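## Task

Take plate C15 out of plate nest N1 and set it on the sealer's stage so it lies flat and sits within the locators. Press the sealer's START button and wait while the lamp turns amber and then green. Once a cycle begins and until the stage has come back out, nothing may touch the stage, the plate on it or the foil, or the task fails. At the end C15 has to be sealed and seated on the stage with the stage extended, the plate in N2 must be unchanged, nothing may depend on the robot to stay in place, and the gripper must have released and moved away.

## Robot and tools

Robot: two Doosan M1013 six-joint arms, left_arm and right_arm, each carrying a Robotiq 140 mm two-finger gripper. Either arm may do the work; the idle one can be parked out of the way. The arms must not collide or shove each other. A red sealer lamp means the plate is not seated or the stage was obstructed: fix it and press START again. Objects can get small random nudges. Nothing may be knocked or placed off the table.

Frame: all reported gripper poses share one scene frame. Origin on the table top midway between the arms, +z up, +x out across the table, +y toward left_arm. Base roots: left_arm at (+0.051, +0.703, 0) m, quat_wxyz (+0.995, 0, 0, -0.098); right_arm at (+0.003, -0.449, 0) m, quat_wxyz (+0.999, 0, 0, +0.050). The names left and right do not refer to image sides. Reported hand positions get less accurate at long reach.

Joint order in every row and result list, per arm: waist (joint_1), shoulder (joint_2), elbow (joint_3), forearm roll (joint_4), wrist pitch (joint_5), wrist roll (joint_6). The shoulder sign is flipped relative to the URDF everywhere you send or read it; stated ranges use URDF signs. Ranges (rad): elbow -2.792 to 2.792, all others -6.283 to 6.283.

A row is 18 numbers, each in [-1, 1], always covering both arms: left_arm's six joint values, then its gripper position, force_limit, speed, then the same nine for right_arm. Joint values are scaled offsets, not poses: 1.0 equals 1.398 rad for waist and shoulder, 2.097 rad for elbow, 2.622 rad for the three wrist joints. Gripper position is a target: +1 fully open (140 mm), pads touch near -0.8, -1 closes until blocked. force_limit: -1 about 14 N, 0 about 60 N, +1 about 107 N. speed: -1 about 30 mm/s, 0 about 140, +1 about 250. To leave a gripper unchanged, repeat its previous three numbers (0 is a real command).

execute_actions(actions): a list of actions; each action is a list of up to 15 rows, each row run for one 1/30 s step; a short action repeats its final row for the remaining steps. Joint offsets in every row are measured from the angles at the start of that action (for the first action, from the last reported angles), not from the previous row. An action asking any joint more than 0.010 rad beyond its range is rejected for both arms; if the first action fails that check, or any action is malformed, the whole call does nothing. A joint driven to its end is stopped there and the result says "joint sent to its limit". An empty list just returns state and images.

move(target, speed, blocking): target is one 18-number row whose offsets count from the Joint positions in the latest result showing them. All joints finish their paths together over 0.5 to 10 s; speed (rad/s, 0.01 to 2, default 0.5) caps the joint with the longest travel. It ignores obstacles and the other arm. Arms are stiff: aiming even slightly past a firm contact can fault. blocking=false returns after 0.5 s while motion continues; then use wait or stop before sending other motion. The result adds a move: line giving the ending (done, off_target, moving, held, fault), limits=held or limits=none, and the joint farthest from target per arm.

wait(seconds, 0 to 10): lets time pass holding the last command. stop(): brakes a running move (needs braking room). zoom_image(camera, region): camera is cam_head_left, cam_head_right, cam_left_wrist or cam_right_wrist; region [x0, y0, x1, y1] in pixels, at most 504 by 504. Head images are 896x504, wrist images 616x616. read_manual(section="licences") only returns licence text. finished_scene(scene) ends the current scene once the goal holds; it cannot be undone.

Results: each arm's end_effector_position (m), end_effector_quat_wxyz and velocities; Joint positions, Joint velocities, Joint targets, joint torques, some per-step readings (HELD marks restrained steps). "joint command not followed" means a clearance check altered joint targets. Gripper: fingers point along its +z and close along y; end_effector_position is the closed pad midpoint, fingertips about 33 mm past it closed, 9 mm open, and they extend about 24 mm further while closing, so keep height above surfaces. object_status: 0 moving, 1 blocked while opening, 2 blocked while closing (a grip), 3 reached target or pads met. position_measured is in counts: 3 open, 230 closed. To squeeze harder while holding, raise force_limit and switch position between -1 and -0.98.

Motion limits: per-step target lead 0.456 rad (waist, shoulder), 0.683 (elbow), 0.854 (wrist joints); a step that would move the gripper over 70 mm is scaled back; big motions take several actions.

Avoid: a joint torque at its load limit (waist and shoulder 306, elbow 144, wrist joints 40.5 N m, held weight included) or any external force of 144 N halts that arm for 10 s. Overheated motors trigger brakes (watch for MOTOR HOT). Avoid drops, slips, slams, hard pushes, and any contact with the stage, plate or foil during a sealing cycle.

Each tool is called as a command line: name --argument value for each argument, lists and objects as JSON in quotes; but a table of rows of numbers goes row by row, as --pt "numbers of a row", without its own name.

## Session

execute_actions --actions '[]'

Scene clock: 0.00 s.
left_arm: end_effector_position=(+0.3374, -0.1000, +0.2005) position_measured=3 object_status=3 end_effector_quat_wxyz=(-0.057, +0.743, +0.623, -0.239) end_effector_velocity=(+0.000, +0.000, +0.000) end_effector_angular_velocity=(-0.000, -0.000, -0.000) | right_arm: end_effector_position=(+0.1591, -0.2201, +0.1728) position_measured=3 object_status=3 end_effector_quat_wxyz=(+0.006, +0.871, +0.492, +0.004) end_effector_velocity=(+0.000, -0.000, -0.000) end_effector_angular_velocity=(-0.000, +0.000, -0.000)
Joint names: [waist, shoulder, elbow, forearm roll, wrist pitch, wrist roll]
Joint positions: left_arm=[-0.886 -0.546  1.371 -0.521  1.28  -0.741] | right_arm=[ 0.765  0.398  2.371 -0.015  1.165  1.413]
Joint velocities: left_arm=[-0.  0. -0.  0. -0.  0.] | right_arm=[-0.001 -0.     0.     0.     0.    -0.001]
Joint torques (N m, as the joint torque sensors report them, + toward a larger Joint positions number): no reading
Joint targets: left_arm=[-0.886 -0.546 1.371 -0.521 1.280 -0.741] | right_arm=[0.765 0.398 2.371 -0.015 1.165 1.413]
camera_calibration (this result's frames):
cam_left_wrist: T_world_to_cam=[[0.913506, -0.228352, -0.336693, -0.271414], [0.02093, -0.800135, 0.599455, -0.211229], [-0.406287, -0.554653, -0.726148, 0.415247], [0, 0, 0, 1]] pos_world=[0.421068, -0.000671464, 0.33677]
cam_right_wrist: T_world_to_cam=[[0.796792, -0.60391, 0.0203855, -0.26017], [-0.573107, -0.744598, 0.342231, -0.109781], [-0.191498, -0.28437, -0.939395, 0.328745], [0, 0, 0, 1]] pos_world=[0.207339, -0.145377, 0.351695]

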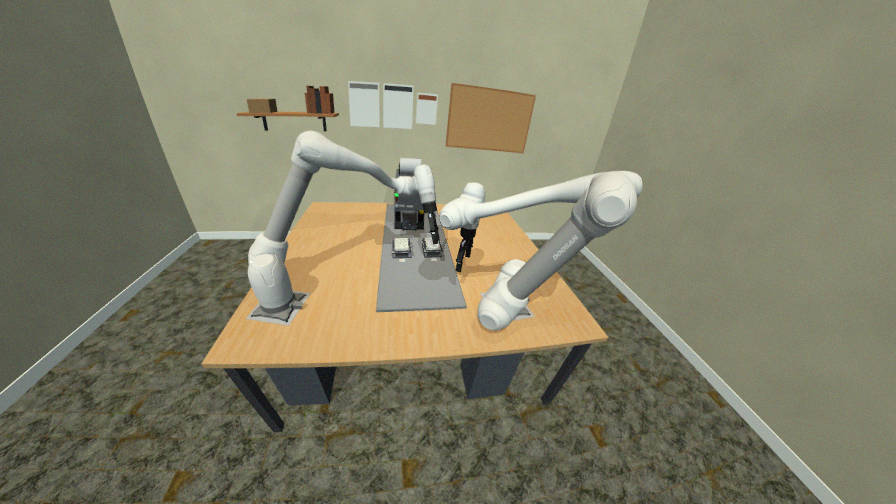

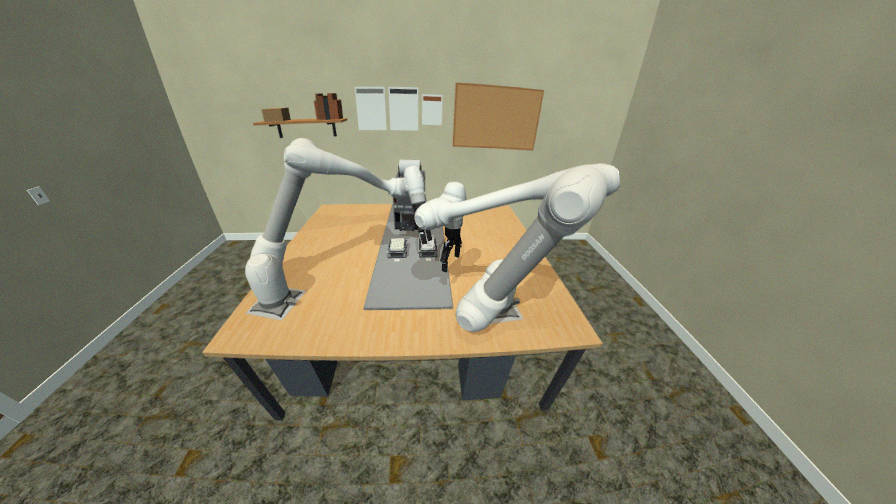

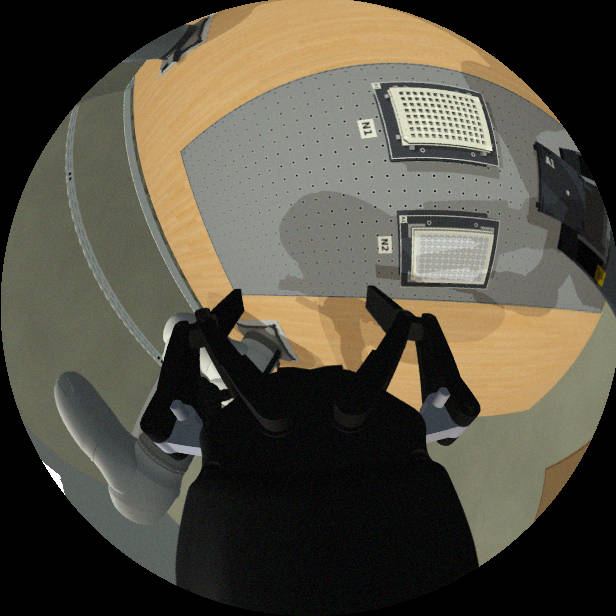

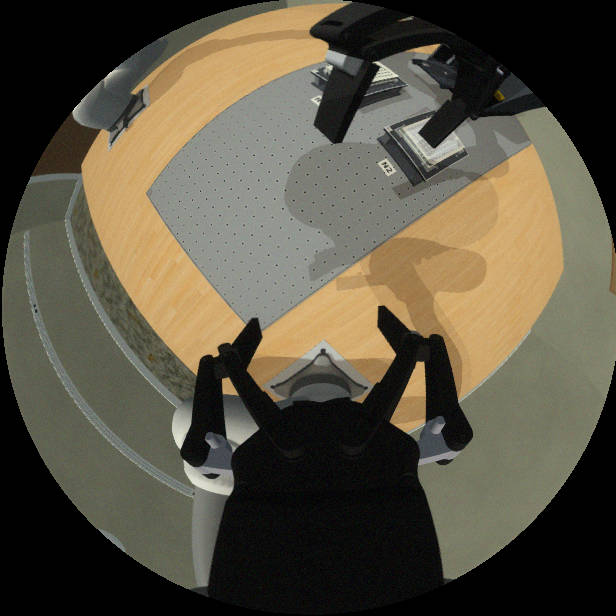

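move --target '[0.0787,0.1166,0.038,0.1987,0.0107,0.5107,0.62,-0.3,0,-0.7,0,0,0,0,0,1,0,0]' --speed 0.8

Scene clock: 4.07 s.
left_arm: end_effector_position=(+0.5141, +0.0854, +0.2499) position_measured=50 object_status=3 end_effector_quat_wxyz=(-0.000, +1.000, +0.000, +0.000) end_effector_velocity=(+0.000, +0.000, -0.000) end_effector_angular_velocity=(+0.001, -0.001, +0.000) | right_arm: end_effector_position=(+0.2802, -0.4505, +0.1728) position_measured=3 object_status=3 end_effector_quat_wxyz=(+0.007, +1.000, +0.025, +0.001) end_effector_velocity=(+0.000, +0.000, +0.000) end_effector_angular_velocity=(+0.000, -0.000, +0.000)
Joint names: [waist, shoulder, elbow, forearm roll, wrist pitch, wrist roll]
Joint positions: left_arm=[-0.776 -0.383  1.45   0.     1.308  0.598] | right_arm=[-0.214  0.398  2.371 -0.015  1.165  1.413]
Joint velocities: left_arm=[ 0.    -0.     0.     0.001  0.    -0.   ] | right_arm=[ 0.001 -0.    -0.001  0.     0.     0.   ]
Joint torques (N m, as the joint torque sensors report them, + toward a larger Joint positions number): left_arm=[ -0.01  74.47 -37.93   4.26   0.07   0.  ] | right_arm=[ -2.29   0.94 -38.02   3.7   -0.43  -0.32]
Joint targets: left_arm=[-0.776 -0.383 1.450 0.000 1.308 0.598] | right_arm=[-0.214 0.398 2.371 -0.015 1.165 1.413]
move: done; limits=none; left_arm: farthest joint: the waist, 0.000 radians from its target (0.110 radians at the start); right_arm: farthest joint: the waist, 0.000 radians from its target (0.978 radians at the start)
camera_calibration (this result's frames):
cam_left_wrist: T_world_to_cam=[[-0.0211451, -0.998765, 0.0449536, 0.07709], [-0.930127, 0.0361407, 0.365454, 0.379812], [-0.366628, -0.034085, -0.929743, 0.611769], [0, 0, 0, 1]] pos_world=[0.579195, 0.0841203, 0.426519]
cam_right_wrist: T_world_to_cam=[[-0.0563256, -0.998204, 0.0203855, -0.434432], [-0.937704, 0.0599009, 0.342231, 0.252682], [-0.342838, 0.000160776, -0.939395, 0.457012], [0, 0, 0, 1]] pos_world=[0.369153, -0.448861, 0.351695]

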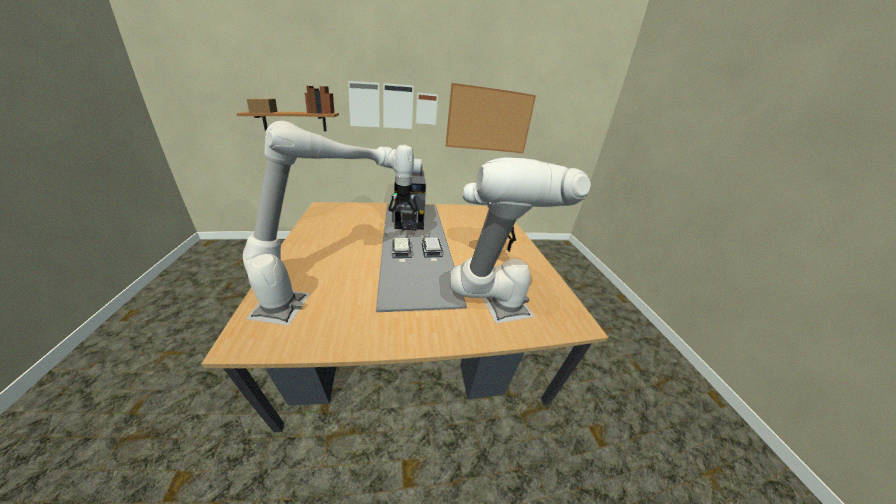

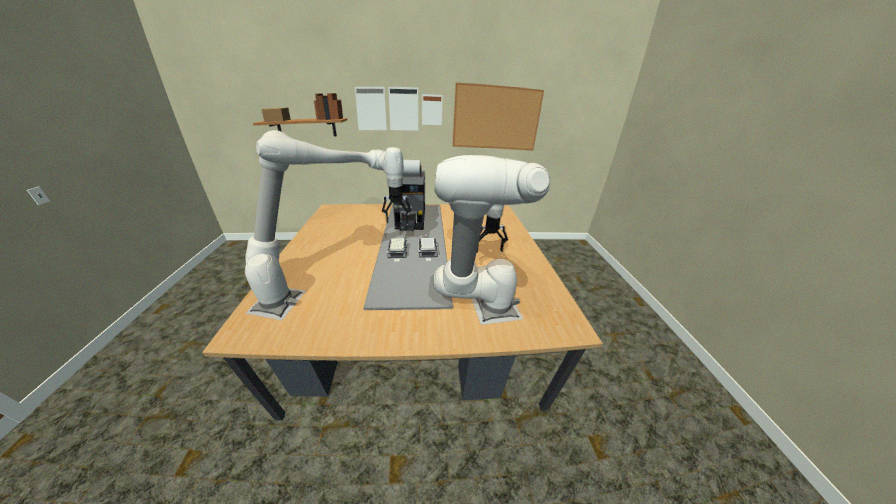

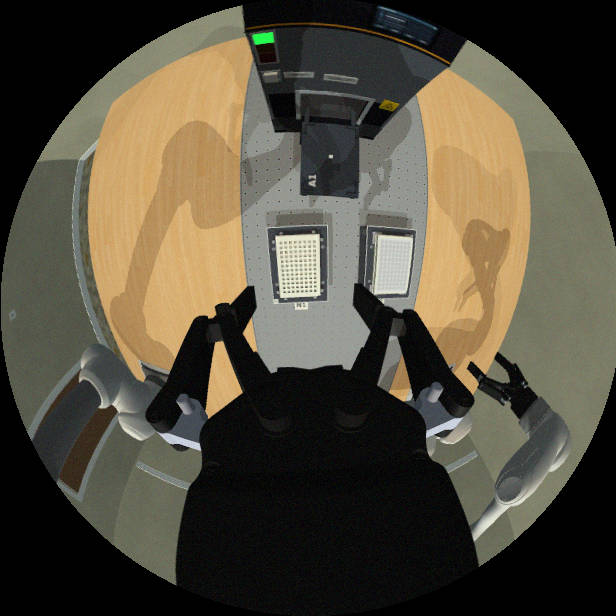

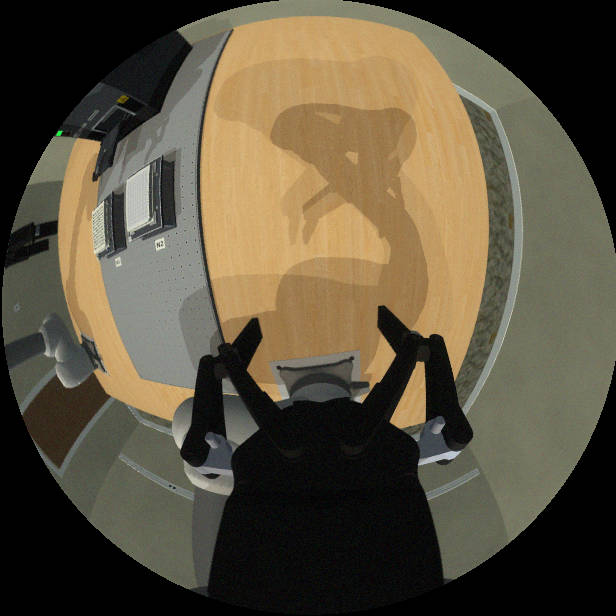

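zoom_image --camera "cam_left_wrist" --region '[230,60,430,320]'

Region (230, 60, 430, 320) of cam_left_wrist's 616x616 image, scaled by 1.938, with more detail than that image has; it fills the left 388 columns of this view, and the rest is white.

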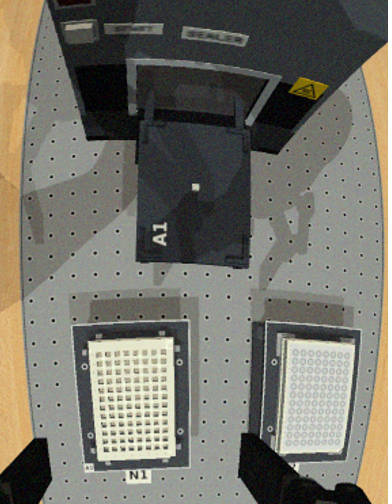

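move --target '[0.0107,-0.0465,0.0544,0,-0.068,0.006,0.62,-0.3,0,0,0,0,0,0,0,1,0,0]' --speed 0.3

zoom_image --camera "cam_left_wrist" --region '[200,150,420,400]'

Scene clock: 6.83 s.
left_arm: end_effector_position=(+0.5246, +0.0907, +0.1398) position_measured=50 object_status=3 end_effector_quat_wxyz=(-0.000, +1.000, +0.000, -0.000) end_effector_velocity=(-0.000, -0.000, -0.001) end_effector_angular_velocity=(+0.000, +0.001, -0.000) | right_arm: end_effector_position=(+0.2802, -0.4505, +0.1728) position_measured=3 object_status=3 end_effector_quat_wxyz=(+0.007, +1.000, +0.025, +0.001) end_effector_velocity=(-0.000, +0.001, -0.000) end_effector_angular_velocity=(+0.001, +0.000, +0.001)
Joint names: [waist, shoulder, elbow, forearm roll, wrist pitch, wrist roll]
Joint positions: left_arm=[-0.761 -0.448  1.564  0.     1.13   0.613] | right_arm=[-0.214  0.398  2.371 -0.015  1.165  1.413]
Joint velocities: left_arm=[ 0.    -0.001  0.    -0.001 -0.     0.001] | right_arm=[ 0.001  0.     0.     0.001  0.    -0.001]
Joint torques (N m, as the joint torque sensors report them, + toward a larger Joint positions number): left_arm=[ -0.28  78.11 -35.78   3.94   0.42  -0.09] | right_arm=[ -3.07   0.   -37.88   3.91  -0.37  -0.37]
Joint targets: left_arm=[-0.761 -0.448 1.564 0.000 1.130 0.613] | right_arm=[-0.214 0.398 2.371 -0.015 1.165 1.413]
move: done; limits=none; left_arm: farthest joint: the waist, 0.000 radians from its target (0.015 radians at the start); right_arm: farthest joint: the waist, 0.000 radians from its target (0.000 radians at the start)
camera_calibration (this result's frames):
cam_left_wrist: T_world_to_cam=[[-0.0219466, -0.998777, 0.0443111, 0.0880304], [-0.929946, 0.0366659, 0.365864, 0.42934], [-0.367041, -0.0331774, -0.929613, 0.513556], [0, 0, 0, 1]] pos_world=[0.589691, 0.0892191, 0.316427]
cam_right_wrist: T_world_to_cam=[[-0.0563597, -0.998202, 0.0203854, -0.434431], [-0.937702, 0.0599329, 0.342232, 0.252696], [-0.342838, 0.000172601, -0.939394, 0.457018], [0, 0, 0, 1]] pos_world=[0.369152, -0.448873, 0.351695]

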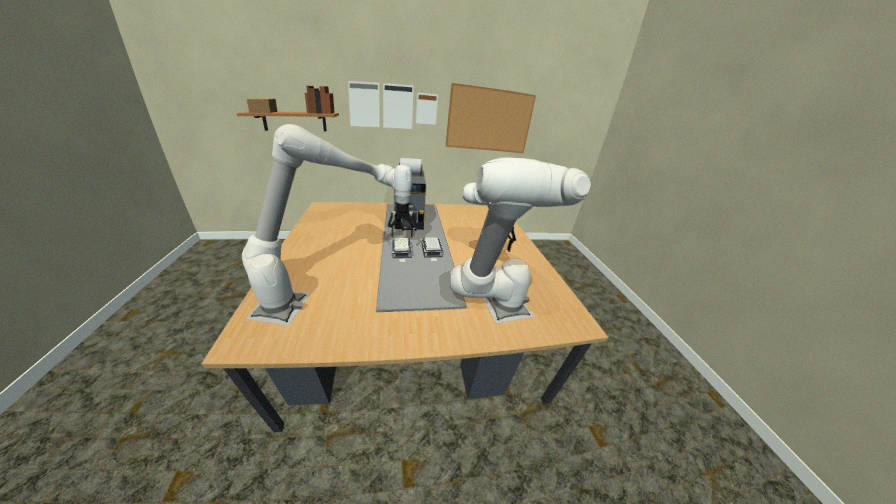

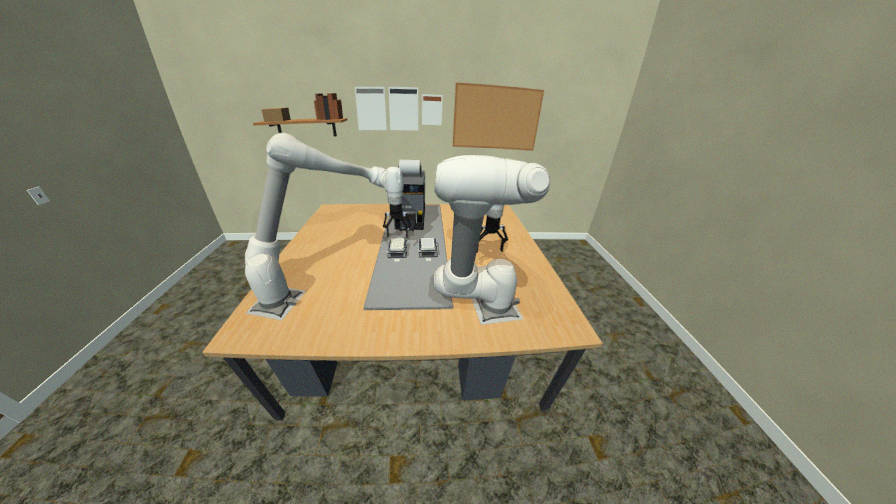

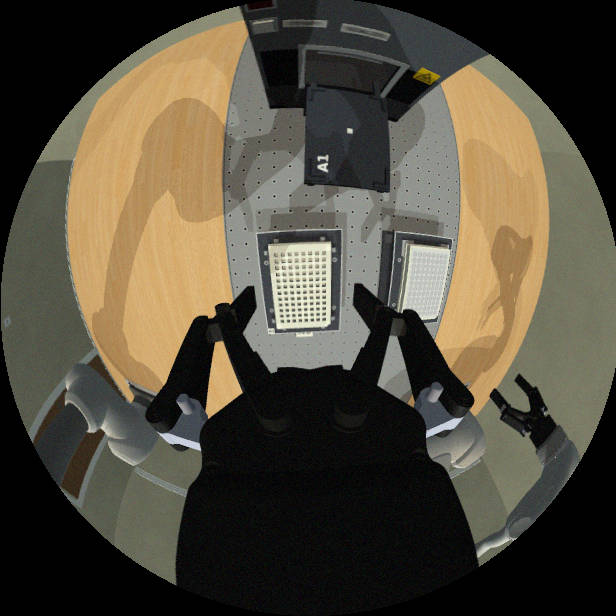

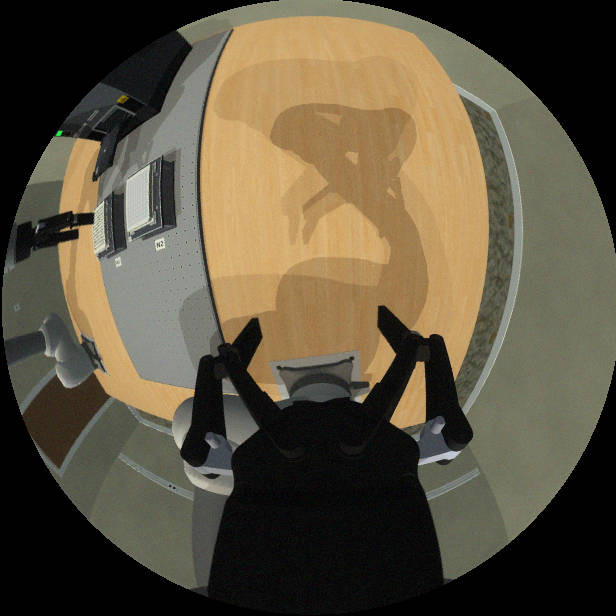

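Region (200, 150, 420, 400) of cam_left_wrist's 616x616 image, scaled by 2.016, with more detail than that image has; it fills the left 444 columns of this view, and the rest is white.

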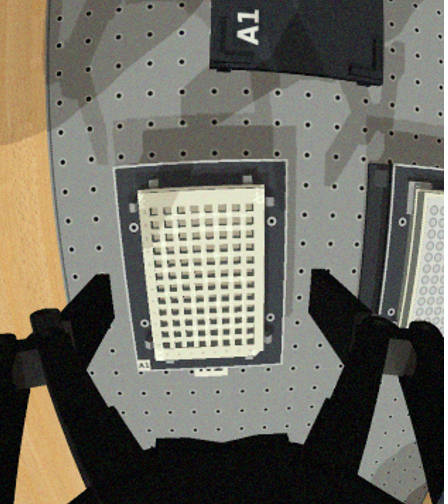

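move --target '[-0.0014,-0.0286,0.0234,0,-0.0341,-0.0005,0.62,-0.3,0,0,0,0,0,0,0,1,0,0]' --speed 0.1

zoom_image --camera "cam_left_wrist" --region '[180,180,440,420]'

zoom_image --camera "cam_head_left" --region '[360,190,460,270]'

Scene clock: 10.57 s.
left_arm: end_effector_position=(+0.5228, +0.0906, +0.0847) position_measured=50 object_status=3 end_effector_quat_wxyz=(-0.000, +1.000, -0.000, -0.000) end_effector_velocity=(-0.000, +0.001, -0.000) end_effector_angular_velocity=(+0.003, +0.001, -0.001) | right_arm: end_effector_position=(+0.2802, -0.4505, +0.1728) position_measured=3 object_status=3 end_effector_quat_wxyz=(+0.007, +1.000, +0.025, +0.001) end_effector_velocity=(+0.000, -0.000, +0.000) end_effector_angular_velocity=(-0.001, -0.000, -0.000)
Joint names: [waist, shoulder, elbow, forearm roll, wrist pitch, wrist roll]
Joint positions: left_arm=[-0.763 -0.488  1.613  0.     1.041  0.612] | right_arm=[-0.214  0.398  2.371 -0.015  1.165  1.413]
Joint velocities: left_arm=[ 0.    -0.     0.     0.001  0.002  0.001] | right_arm=[-0.001  0.    -0.    -0.001 -0.    -0.   ]
Joint torques (N m, as the joint torque sensors report them, + toward a larger Joint positions number): left_arm=[ -0.98  80.67 -33.46   3.78   0.11  -0.13] | right_arm=[ -3.19   0.78 -37.48   3.84  -0.47  -0.23]
Joint targets: left_arm=[-0.763 -0.488 1.613 0.000 1.041 0.612] | right_arm=[-0.214 0.398 2.371 -0.015 1.165 1.413]
move: done; limits=none; left_arm: farthest joint: the waist, 0.000 radians from its target (0.002 radians at the start); right_arm: farthest joint: the waist, 0.000 radians from its target (0.000 radians at the start)
camera_calibration (this result's frames):
cam_left_wrist: T_world_to_cam=[[-0.0225875, -0.998748, 0.0446299, 0.0906322], [-0.929981, 0.037374, 0.365702, 0.447828], [-0.366913, -0.0332446, -0.929661, 0.461552], [0, 0, 0, 1]] pos_world=[0.587868, 0.0891258, 0.26127]
cam_right_wrist: T_world_to_cam=[[-0.0563254, -0.998204, 0.0203856, -0.434432], [-0.937704, 0.0599008, 0.342231, 0.252682], [-0.342838, 0.000160621, -0.939395, 0.457012], [0, 0, 0, 1]] pos_world=[0.369152, -0.448861, 0.351695]

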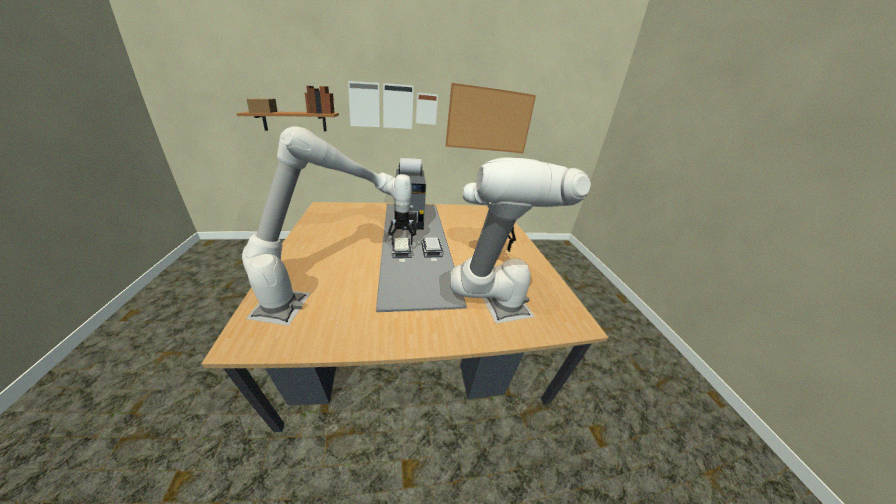

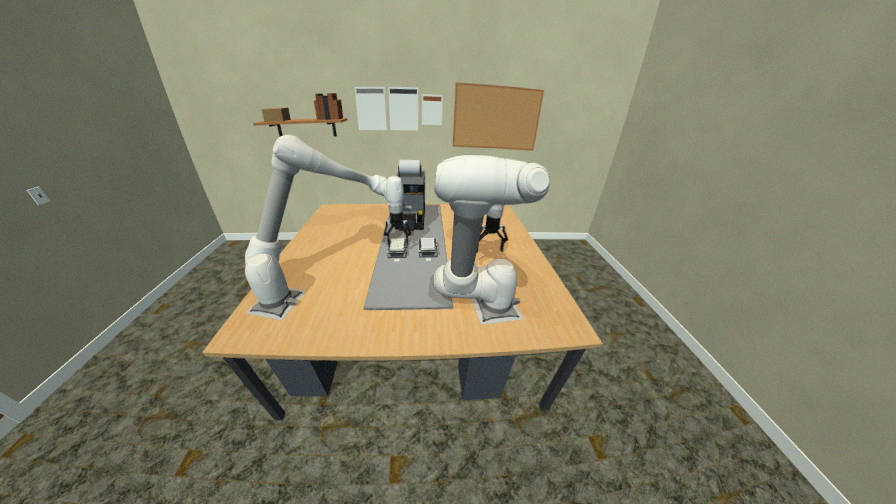

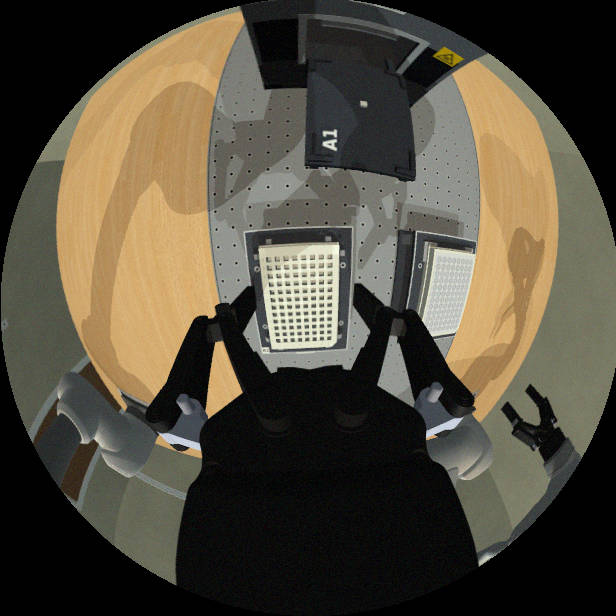

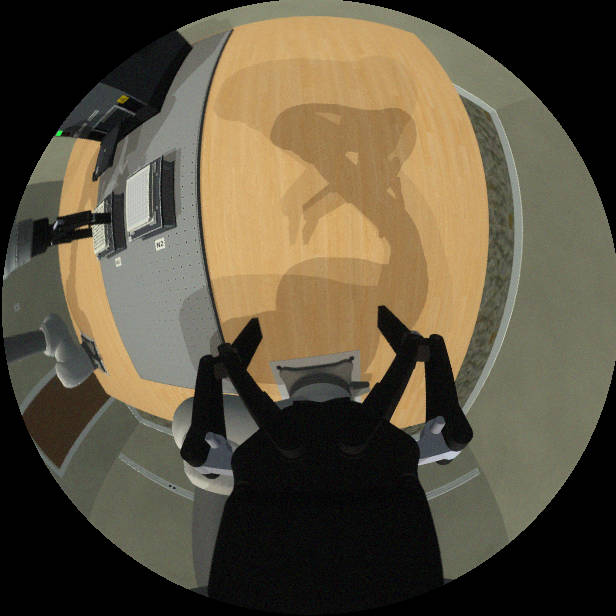

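Region (180, 180, 440, 420) of cam_left_wrist's 616x616 image, scaled by 1.938, with more detail than that image has; it fills the top 465 rows of this view, and the rest is white.

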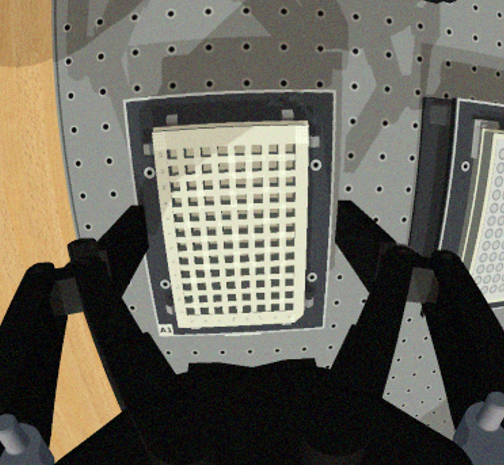

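Region (360, 190, 460, 270) of cam_head_left's 896x504 image, scaled by 5.040, with more detail than that image has; it fills the top 403 rows of this view, and the rest is white.

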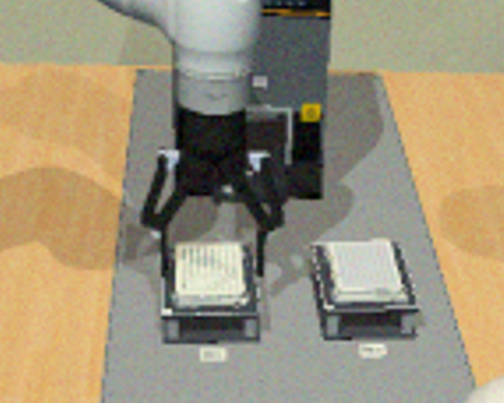

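move --target '[0.0016,-0.0034,0.0063,0,-0.0068,0.0008,0.62,-0.3,0,0,0,0,0,0,0,1,0,0]' --speed 0.04

zoom_image --camera "cam_head_left" --region '[370,210,440,270]'

zoom_image --camera "cam_right_wrist" --region '[60,170,200,290]'

Scene clock: 22.50 s.
left_arm: end_effector_position=(+0.5232, +0.0928, +0.0770) position_measured=50 object_status=3 end_effector_quat_wxyz=(+0.001, +1.000, -0.000, +0.001) end_effector_velocity=(-0.000, +0.000, +0.000) end_effector_angular_velocity=(-0.000, +0.000, -0.000) | right_arm: end_effector_position=(+0.2802, -0.4505, +0.1728) position_measured=3 object_status=3 end_effector_quat_wxyz=(+0.007, +1.000, +0.025, +0.001) end_effector_velocity=(+0.000, +0.000, +0.000) end_effector_angular_velocity=(-0.000, -0.000, +0.001)
Joint names: [waist, shoulder, elbow, forearm roll, wrist pitch, wrist roll]
Joint positions: left_arm=[-0.761 -0.491  1.624 -0.     1.024  0.614] | right_arm=[-0.214  0.398  2.371 -0.015  1.165  1.413]
Joint velocities: left_arm=[ 0.     0.001  0.    -0.     0.001  0.001] | right_arm=[ 0.001 -0.    -0.    -0.    -0.    -0.   ]
Joint torques (N m, as the joint torque sensors report them, + toward a larger Joint positions number): left_arm=[  4.23  63.47 -27.28   5.82  -1.87  -0.66] | right_arm=[ -2.9    0.96 -37.76   3.87  -0.43  -0.28]
Joint targets: left_arm=[-0.761 -0.491 1.625 -0.000 1.024 0.614] | right_arm=[-0.214 0.398 2.371 -0.015 1.165 1.413]
FORCE FAULT: contact force on the left arm reached its limit, and that arm stopped for 10 seconds. The contact can be on any part of that arm, not only on its tool. That time counts as 20 of the actions that you can send in this scene. That arm's remaining commands of this call were not run. That arm holds still and accepts commands again. Move the arm away from the contact; if what it grips holds it there, let go first. Pushing or pulling that hard again can fault the arm again.
move: done; limits=none; left_arm: farthest joint: the shoulder, 0.002 radians from its target (0.005 radians at the start); right_arm: farthest joint: the waist, 0.000 radians from its target (0.000 radians at the start)
camera_calibration (this result's frames):
cam_left_wrist: T_world_to_cam=[[-0.0224649, -0.99865, 0.0468244, 0.0929645], [-0.930486, 0.038015, 0.36435, 0.451265], [-0.365638, -0.0353844, -0.930084, 0.454191], [0, 0, 0, 1]] pos_world=[0.588054, 0.0917554, 0.253665]
cam_right_wrist: T_world_to_cam=[[-0.0563251, -0.998204, 0.0203855, -0.434432], [-0.937704, 0.0599004, 0.342232, 0.252682], [-0.342838, 0.000160608, -0.939395, 0.457012], [0, 0, 0, 1]] pos_world=[0.369152, -0.448861, 0.351695]

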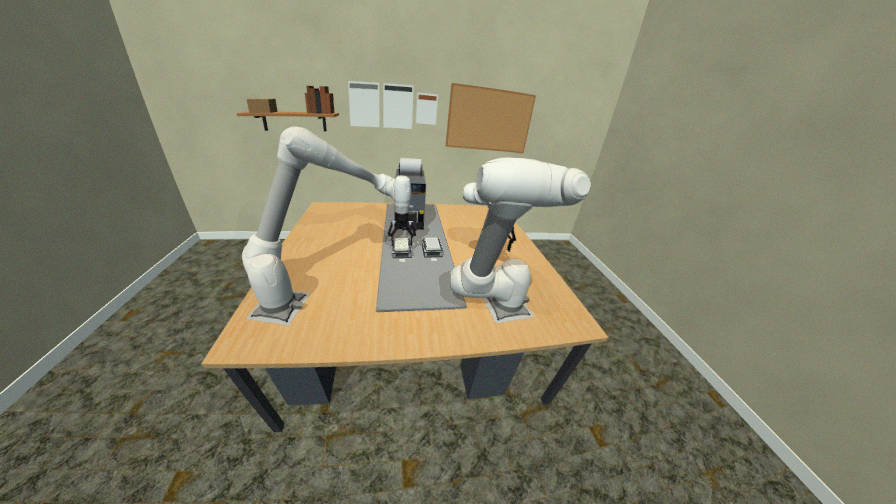

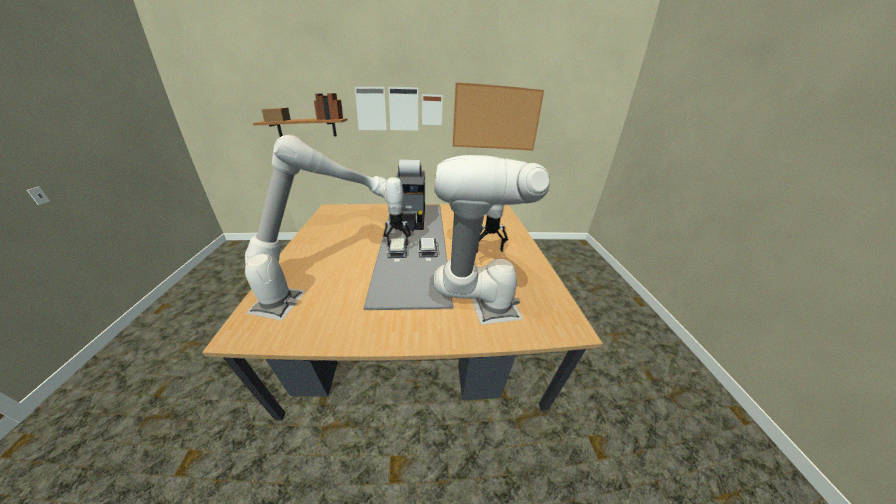

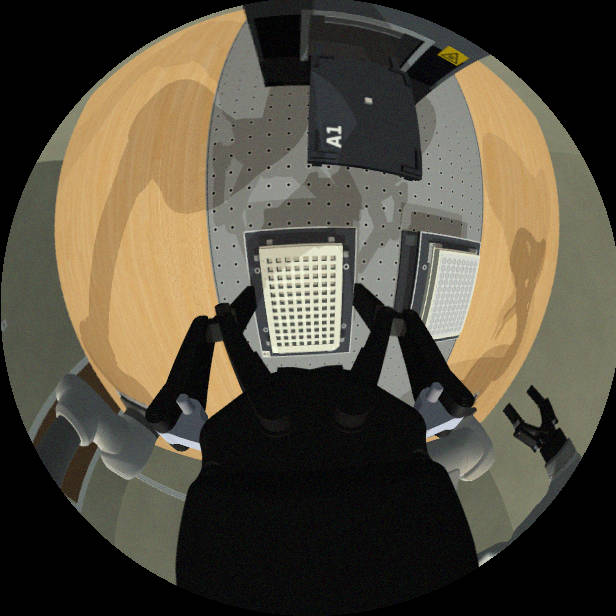

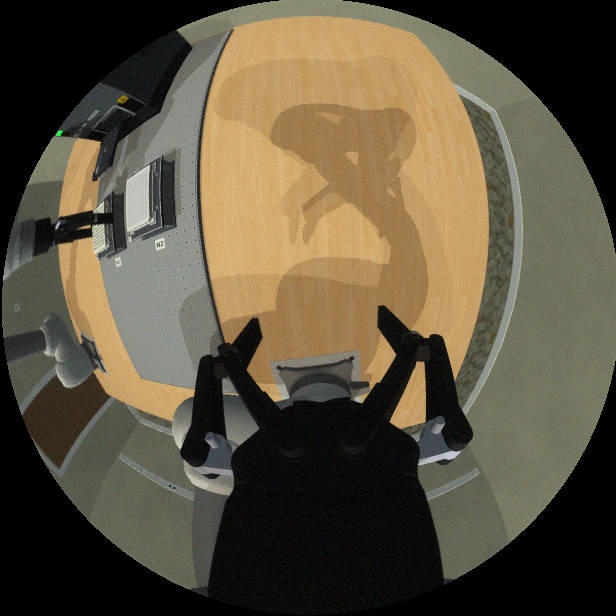

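Region (370, 210, 440, 270) of cam_head_left's 896x504 image, scaled by 7.200, with more detail than that image has; it fills the top 432 rows of this view, and the rest is white.

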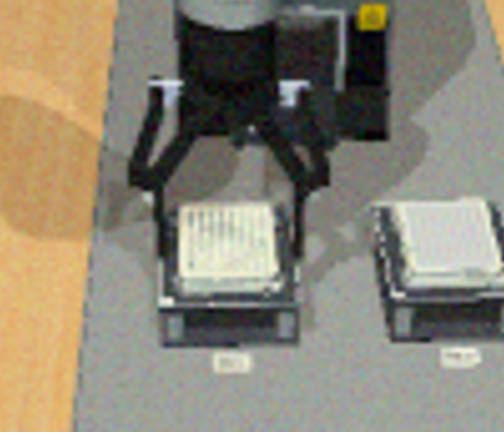

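Region (60, 170, 200, 290) of cam_right_wrist's 616x616 image, scaled by 3.600, with more detail than that image has; it fills the top 432 rows of this view, and the rest is white.

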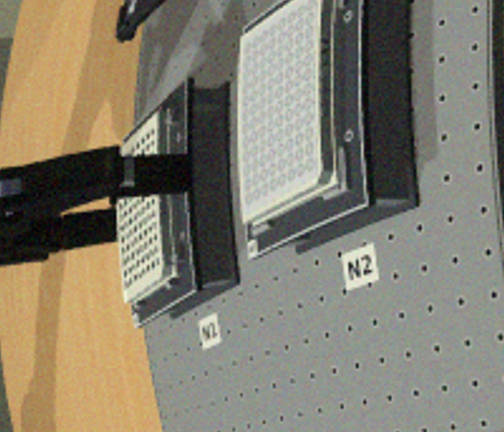

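move --target '[0,0.0047,-0.0029,0,0.0048,0,0.62,-0.3,0,0,0,0,0,0,0,1,0,0]' --speed 0.03

move --target '[0,0,0,0,0,0,-1,-0.3,-0.6,0,0,0,0,0,0,1,0,0]'

Scene clock: 23.67 s.
left_arm: end_effector_position=(+0.5232, +0.0928, +0.0849) position_measured=50 object_status=3 end_effector_quat_wxyz=(+0.001, +1.000, -0.000, +0.001) end_effector_velocity=(-0.001, +0.000, -0.000) end_effector_angular_velocity=(+0.001, +0.002, +0.001) | right_arm: end_effector_position=(+0.2802, -0.4505, +0.1728) position_measured=3 object_status=3 end_effector_quat_wxyz=(+0.007, +1.000, +0.025, +0.001) end_effector_velocity=(+0.000, +0.000, +0.000) end_effector_angular_velocity=(+0.000, -0.001, -0.001)
Joint names: [waist, shoulder, elbow, forearm roll, wrist pitch, wrist roll]
Joint positions: left_arm=[-0.761 -0.485  1.618 -0.     1.037  0.614] | right_arm=[-0.214  0.398  2.371 -0.015  1.165  1.413]
Joint velocities: left_arm=[-0.    -0.    -0.    -0.001  0.001 -0.001] | right_arm=[-0.     0.    -0.     0.001 -0.     0.   ]
Joint torques (N m, as the joint torque sensors report them, + toward a larger Joint positions number): left_arm=[ -2.44  79.6  -34.27   3.82   0.01  -0.33] | right_arm=[ -2.41   1.26 -37.47   3.83  -0.37  -0.2 ]
Joint targets: left_arm=[-0.761 -0.485 1.618 -0.000 1.037 0.614] | right_arm=[-0.214 0.398 2.371 -0.015 1.165 1.413]
move: done; limits=none; left_arm: farthest joint: the waist, 0.000 radians from its target (0.000 radians at the start); right_arm: farthest joint: the waist, 0.000 radians from its target (0.000 radians at the start)
camera_calibration (this result's frames):
cam_left_wrist: T_world_to_cam=[[-0.0224666, -0.998648, 0.0468702, 0.0925503], [-0.930498, 0.0380322, 0.364318, 0.448396], [-0.365608, -0.0354276, -0.930095, 0.461601], [0, 0, 0, 1]] pos_world=[0.588075, 0.0917251, 0.261636]
cam_right_wrist: T_world_to_cam=[[-0.0563252, -0.998204, 0.0203855, -0.434432], [-0.937704, 0.0599005, 0.342232, 0.252682], [-0.342838, 0.000160726, -0.939394, 0.457012], [0, 0, 0, 1]] pos_world=[0.369152, -0.448861, 0.351695]

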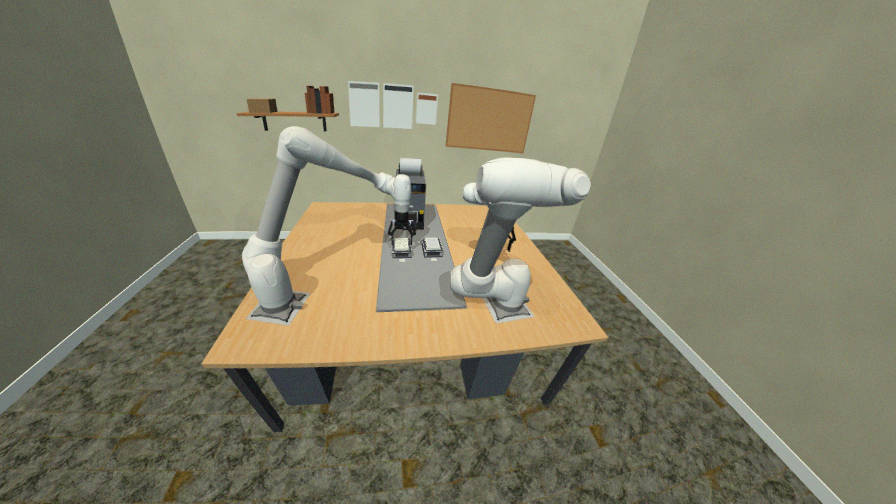

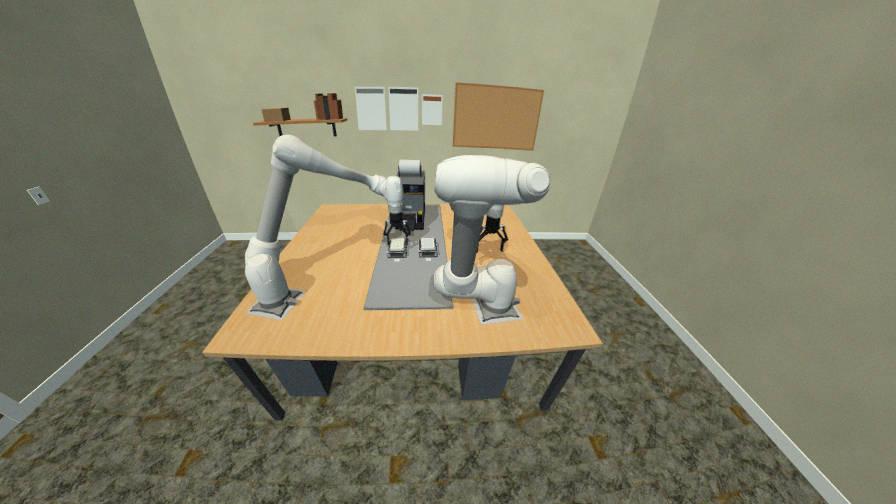

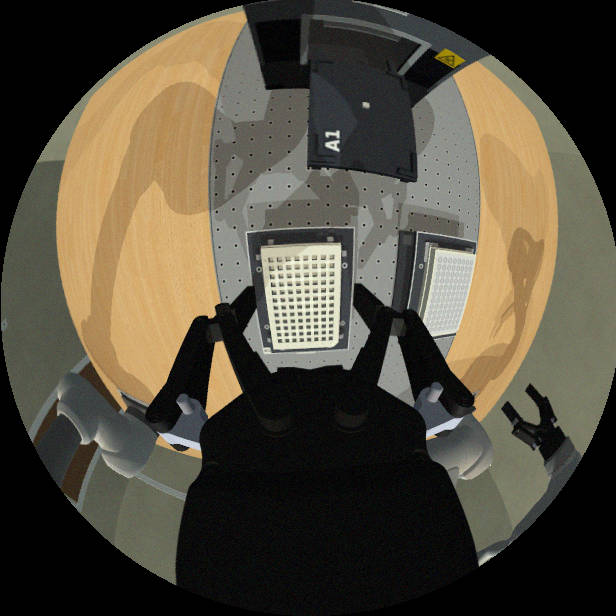

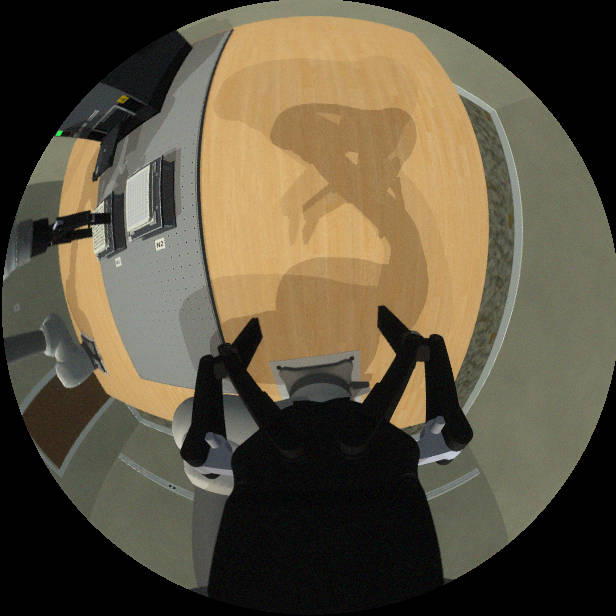

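Scene clock: 24.33 s.
left_arm: end_effector_position=(+0.5231, +0.0930, +0.0851) position_measured=103 object_status=2 end_effector_quat_wxyz=(+0.001, +1.000, -0.000, +0.001) end_effector_velocity=(+0.001, -0.001, -0.001) end_effector_angular_velocity=(-0.002, -0.001, +0.003) | right_arm: end_effector_position=(+0.2802, -0.4505, +0.1728) position_measured=3 object_status=3 end_effector_quat_wxyz=(+0.007, +1.000, +0.025, +0.001) end_effector_velocity=(+0.000, +0.000, +0.001) end_effector_angular_velocity=(+0.001, -0.001, +0.000)
Joint names: [waist, shoulder, elbow, forearm roll, wrist pitch, wrist roll]
Joint positions: left_arm=[-0.761 -0.484  1.618  0.     1.037  0.614] | right_arm=[-0.214  0.398  2.371 -0.015  1.165  1.413]
Joint velocities: left_arm=[ 0.    -0.001  0.     0.    -0.003 -0.003] | right_arm=[ 0.     0.    -0.001  0.001  0.    -0.   ]
Joint torques (N m, as the joint torque sensors report them, + toward a larger Joint positions number): left_arm=[-15.7   54.51 -34.51  -2.28 -11.03   0.11] | right_arm=[ -2.8    1.09 -38.04   3.78  -0.51  -0.27]
Joint targets: left_arm=[-0.761 -0.485 1.618 -0.000 1.037 0.614] | right_arm=[-0.214 0.398 2.371 -0.015 1.165 1.413]
move: done; limits=none; left_arm: farthest joint: the shoulder, 0.001 radians from its target (0.000 radians at the start); right_arm: farthest joint: the waist, 0.000 radians from its target (0.000 radians at the start)
camera_calibration (this result's frames):
cam_left_wrist: T_world_to_cam=[[-0.0225907, -0.998673, 0.046275, 0.0928949], [-0.930438, 0.0379359, 0.36448, 0.448229], [-0.365752, -0.0348222, -0.930061, 0.461728], [0, 0, 0, 1]] pos_world=[0.588026, 0.091846, 0.261766]
cam_right_wrist: T_world_to_cam=[[-0.0563253, -0.998204, 0.0203855, -0.434432], [-0.937704, 0.0599006, 0.342232, 0.252682], [-0.342838, 0.000160731, -0.939394, 0.457012], [0, 0, 0, 1]] pos_world=[0.369152, -0.448861, 0.351695]

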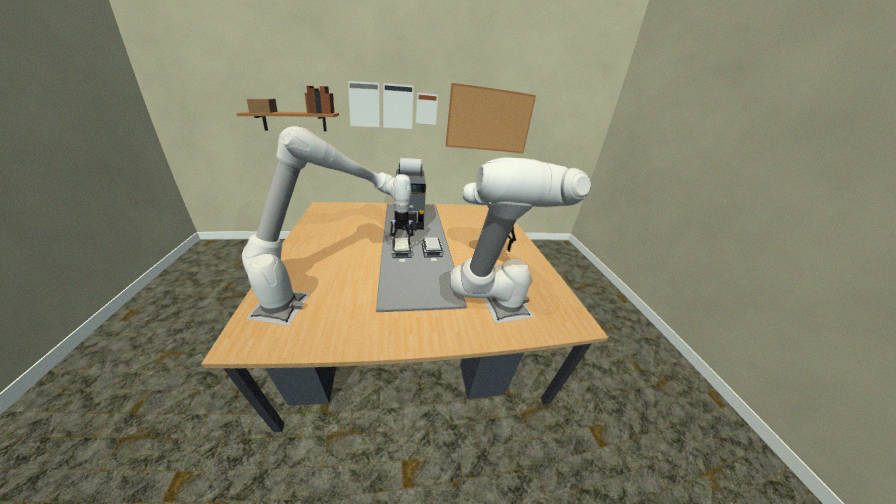

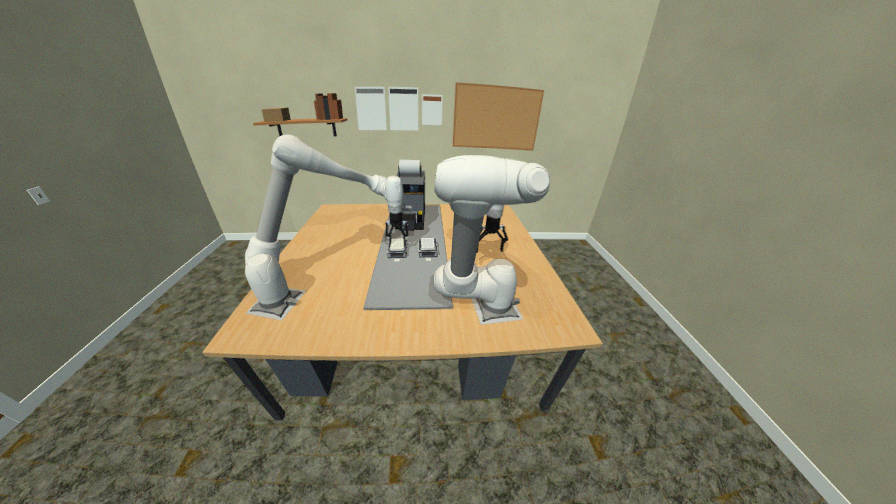

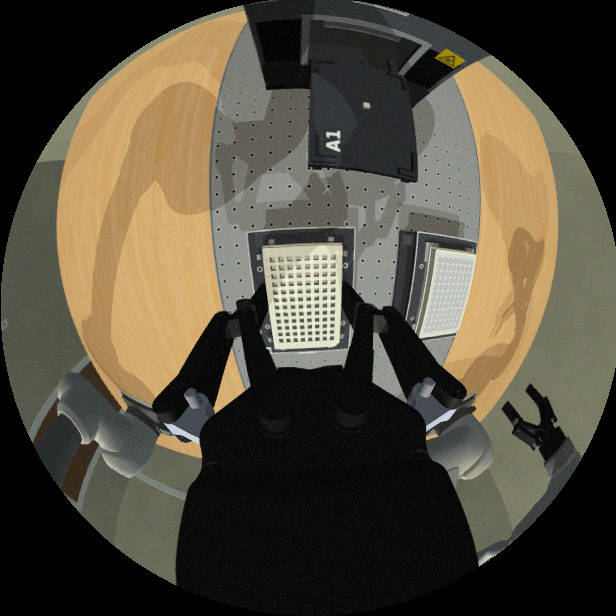

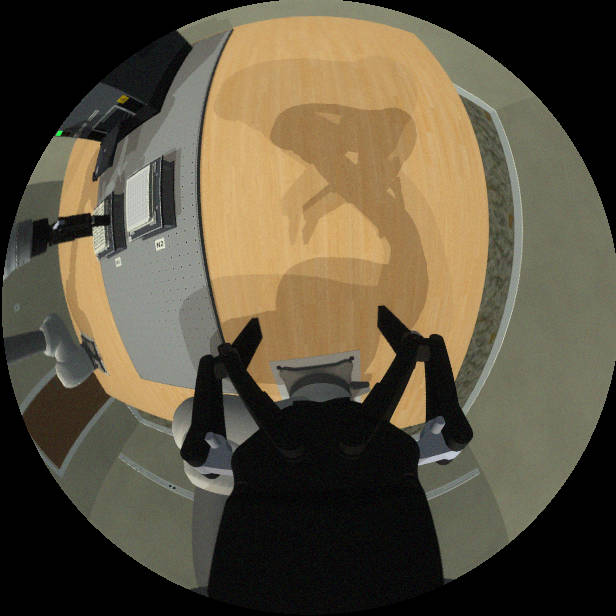

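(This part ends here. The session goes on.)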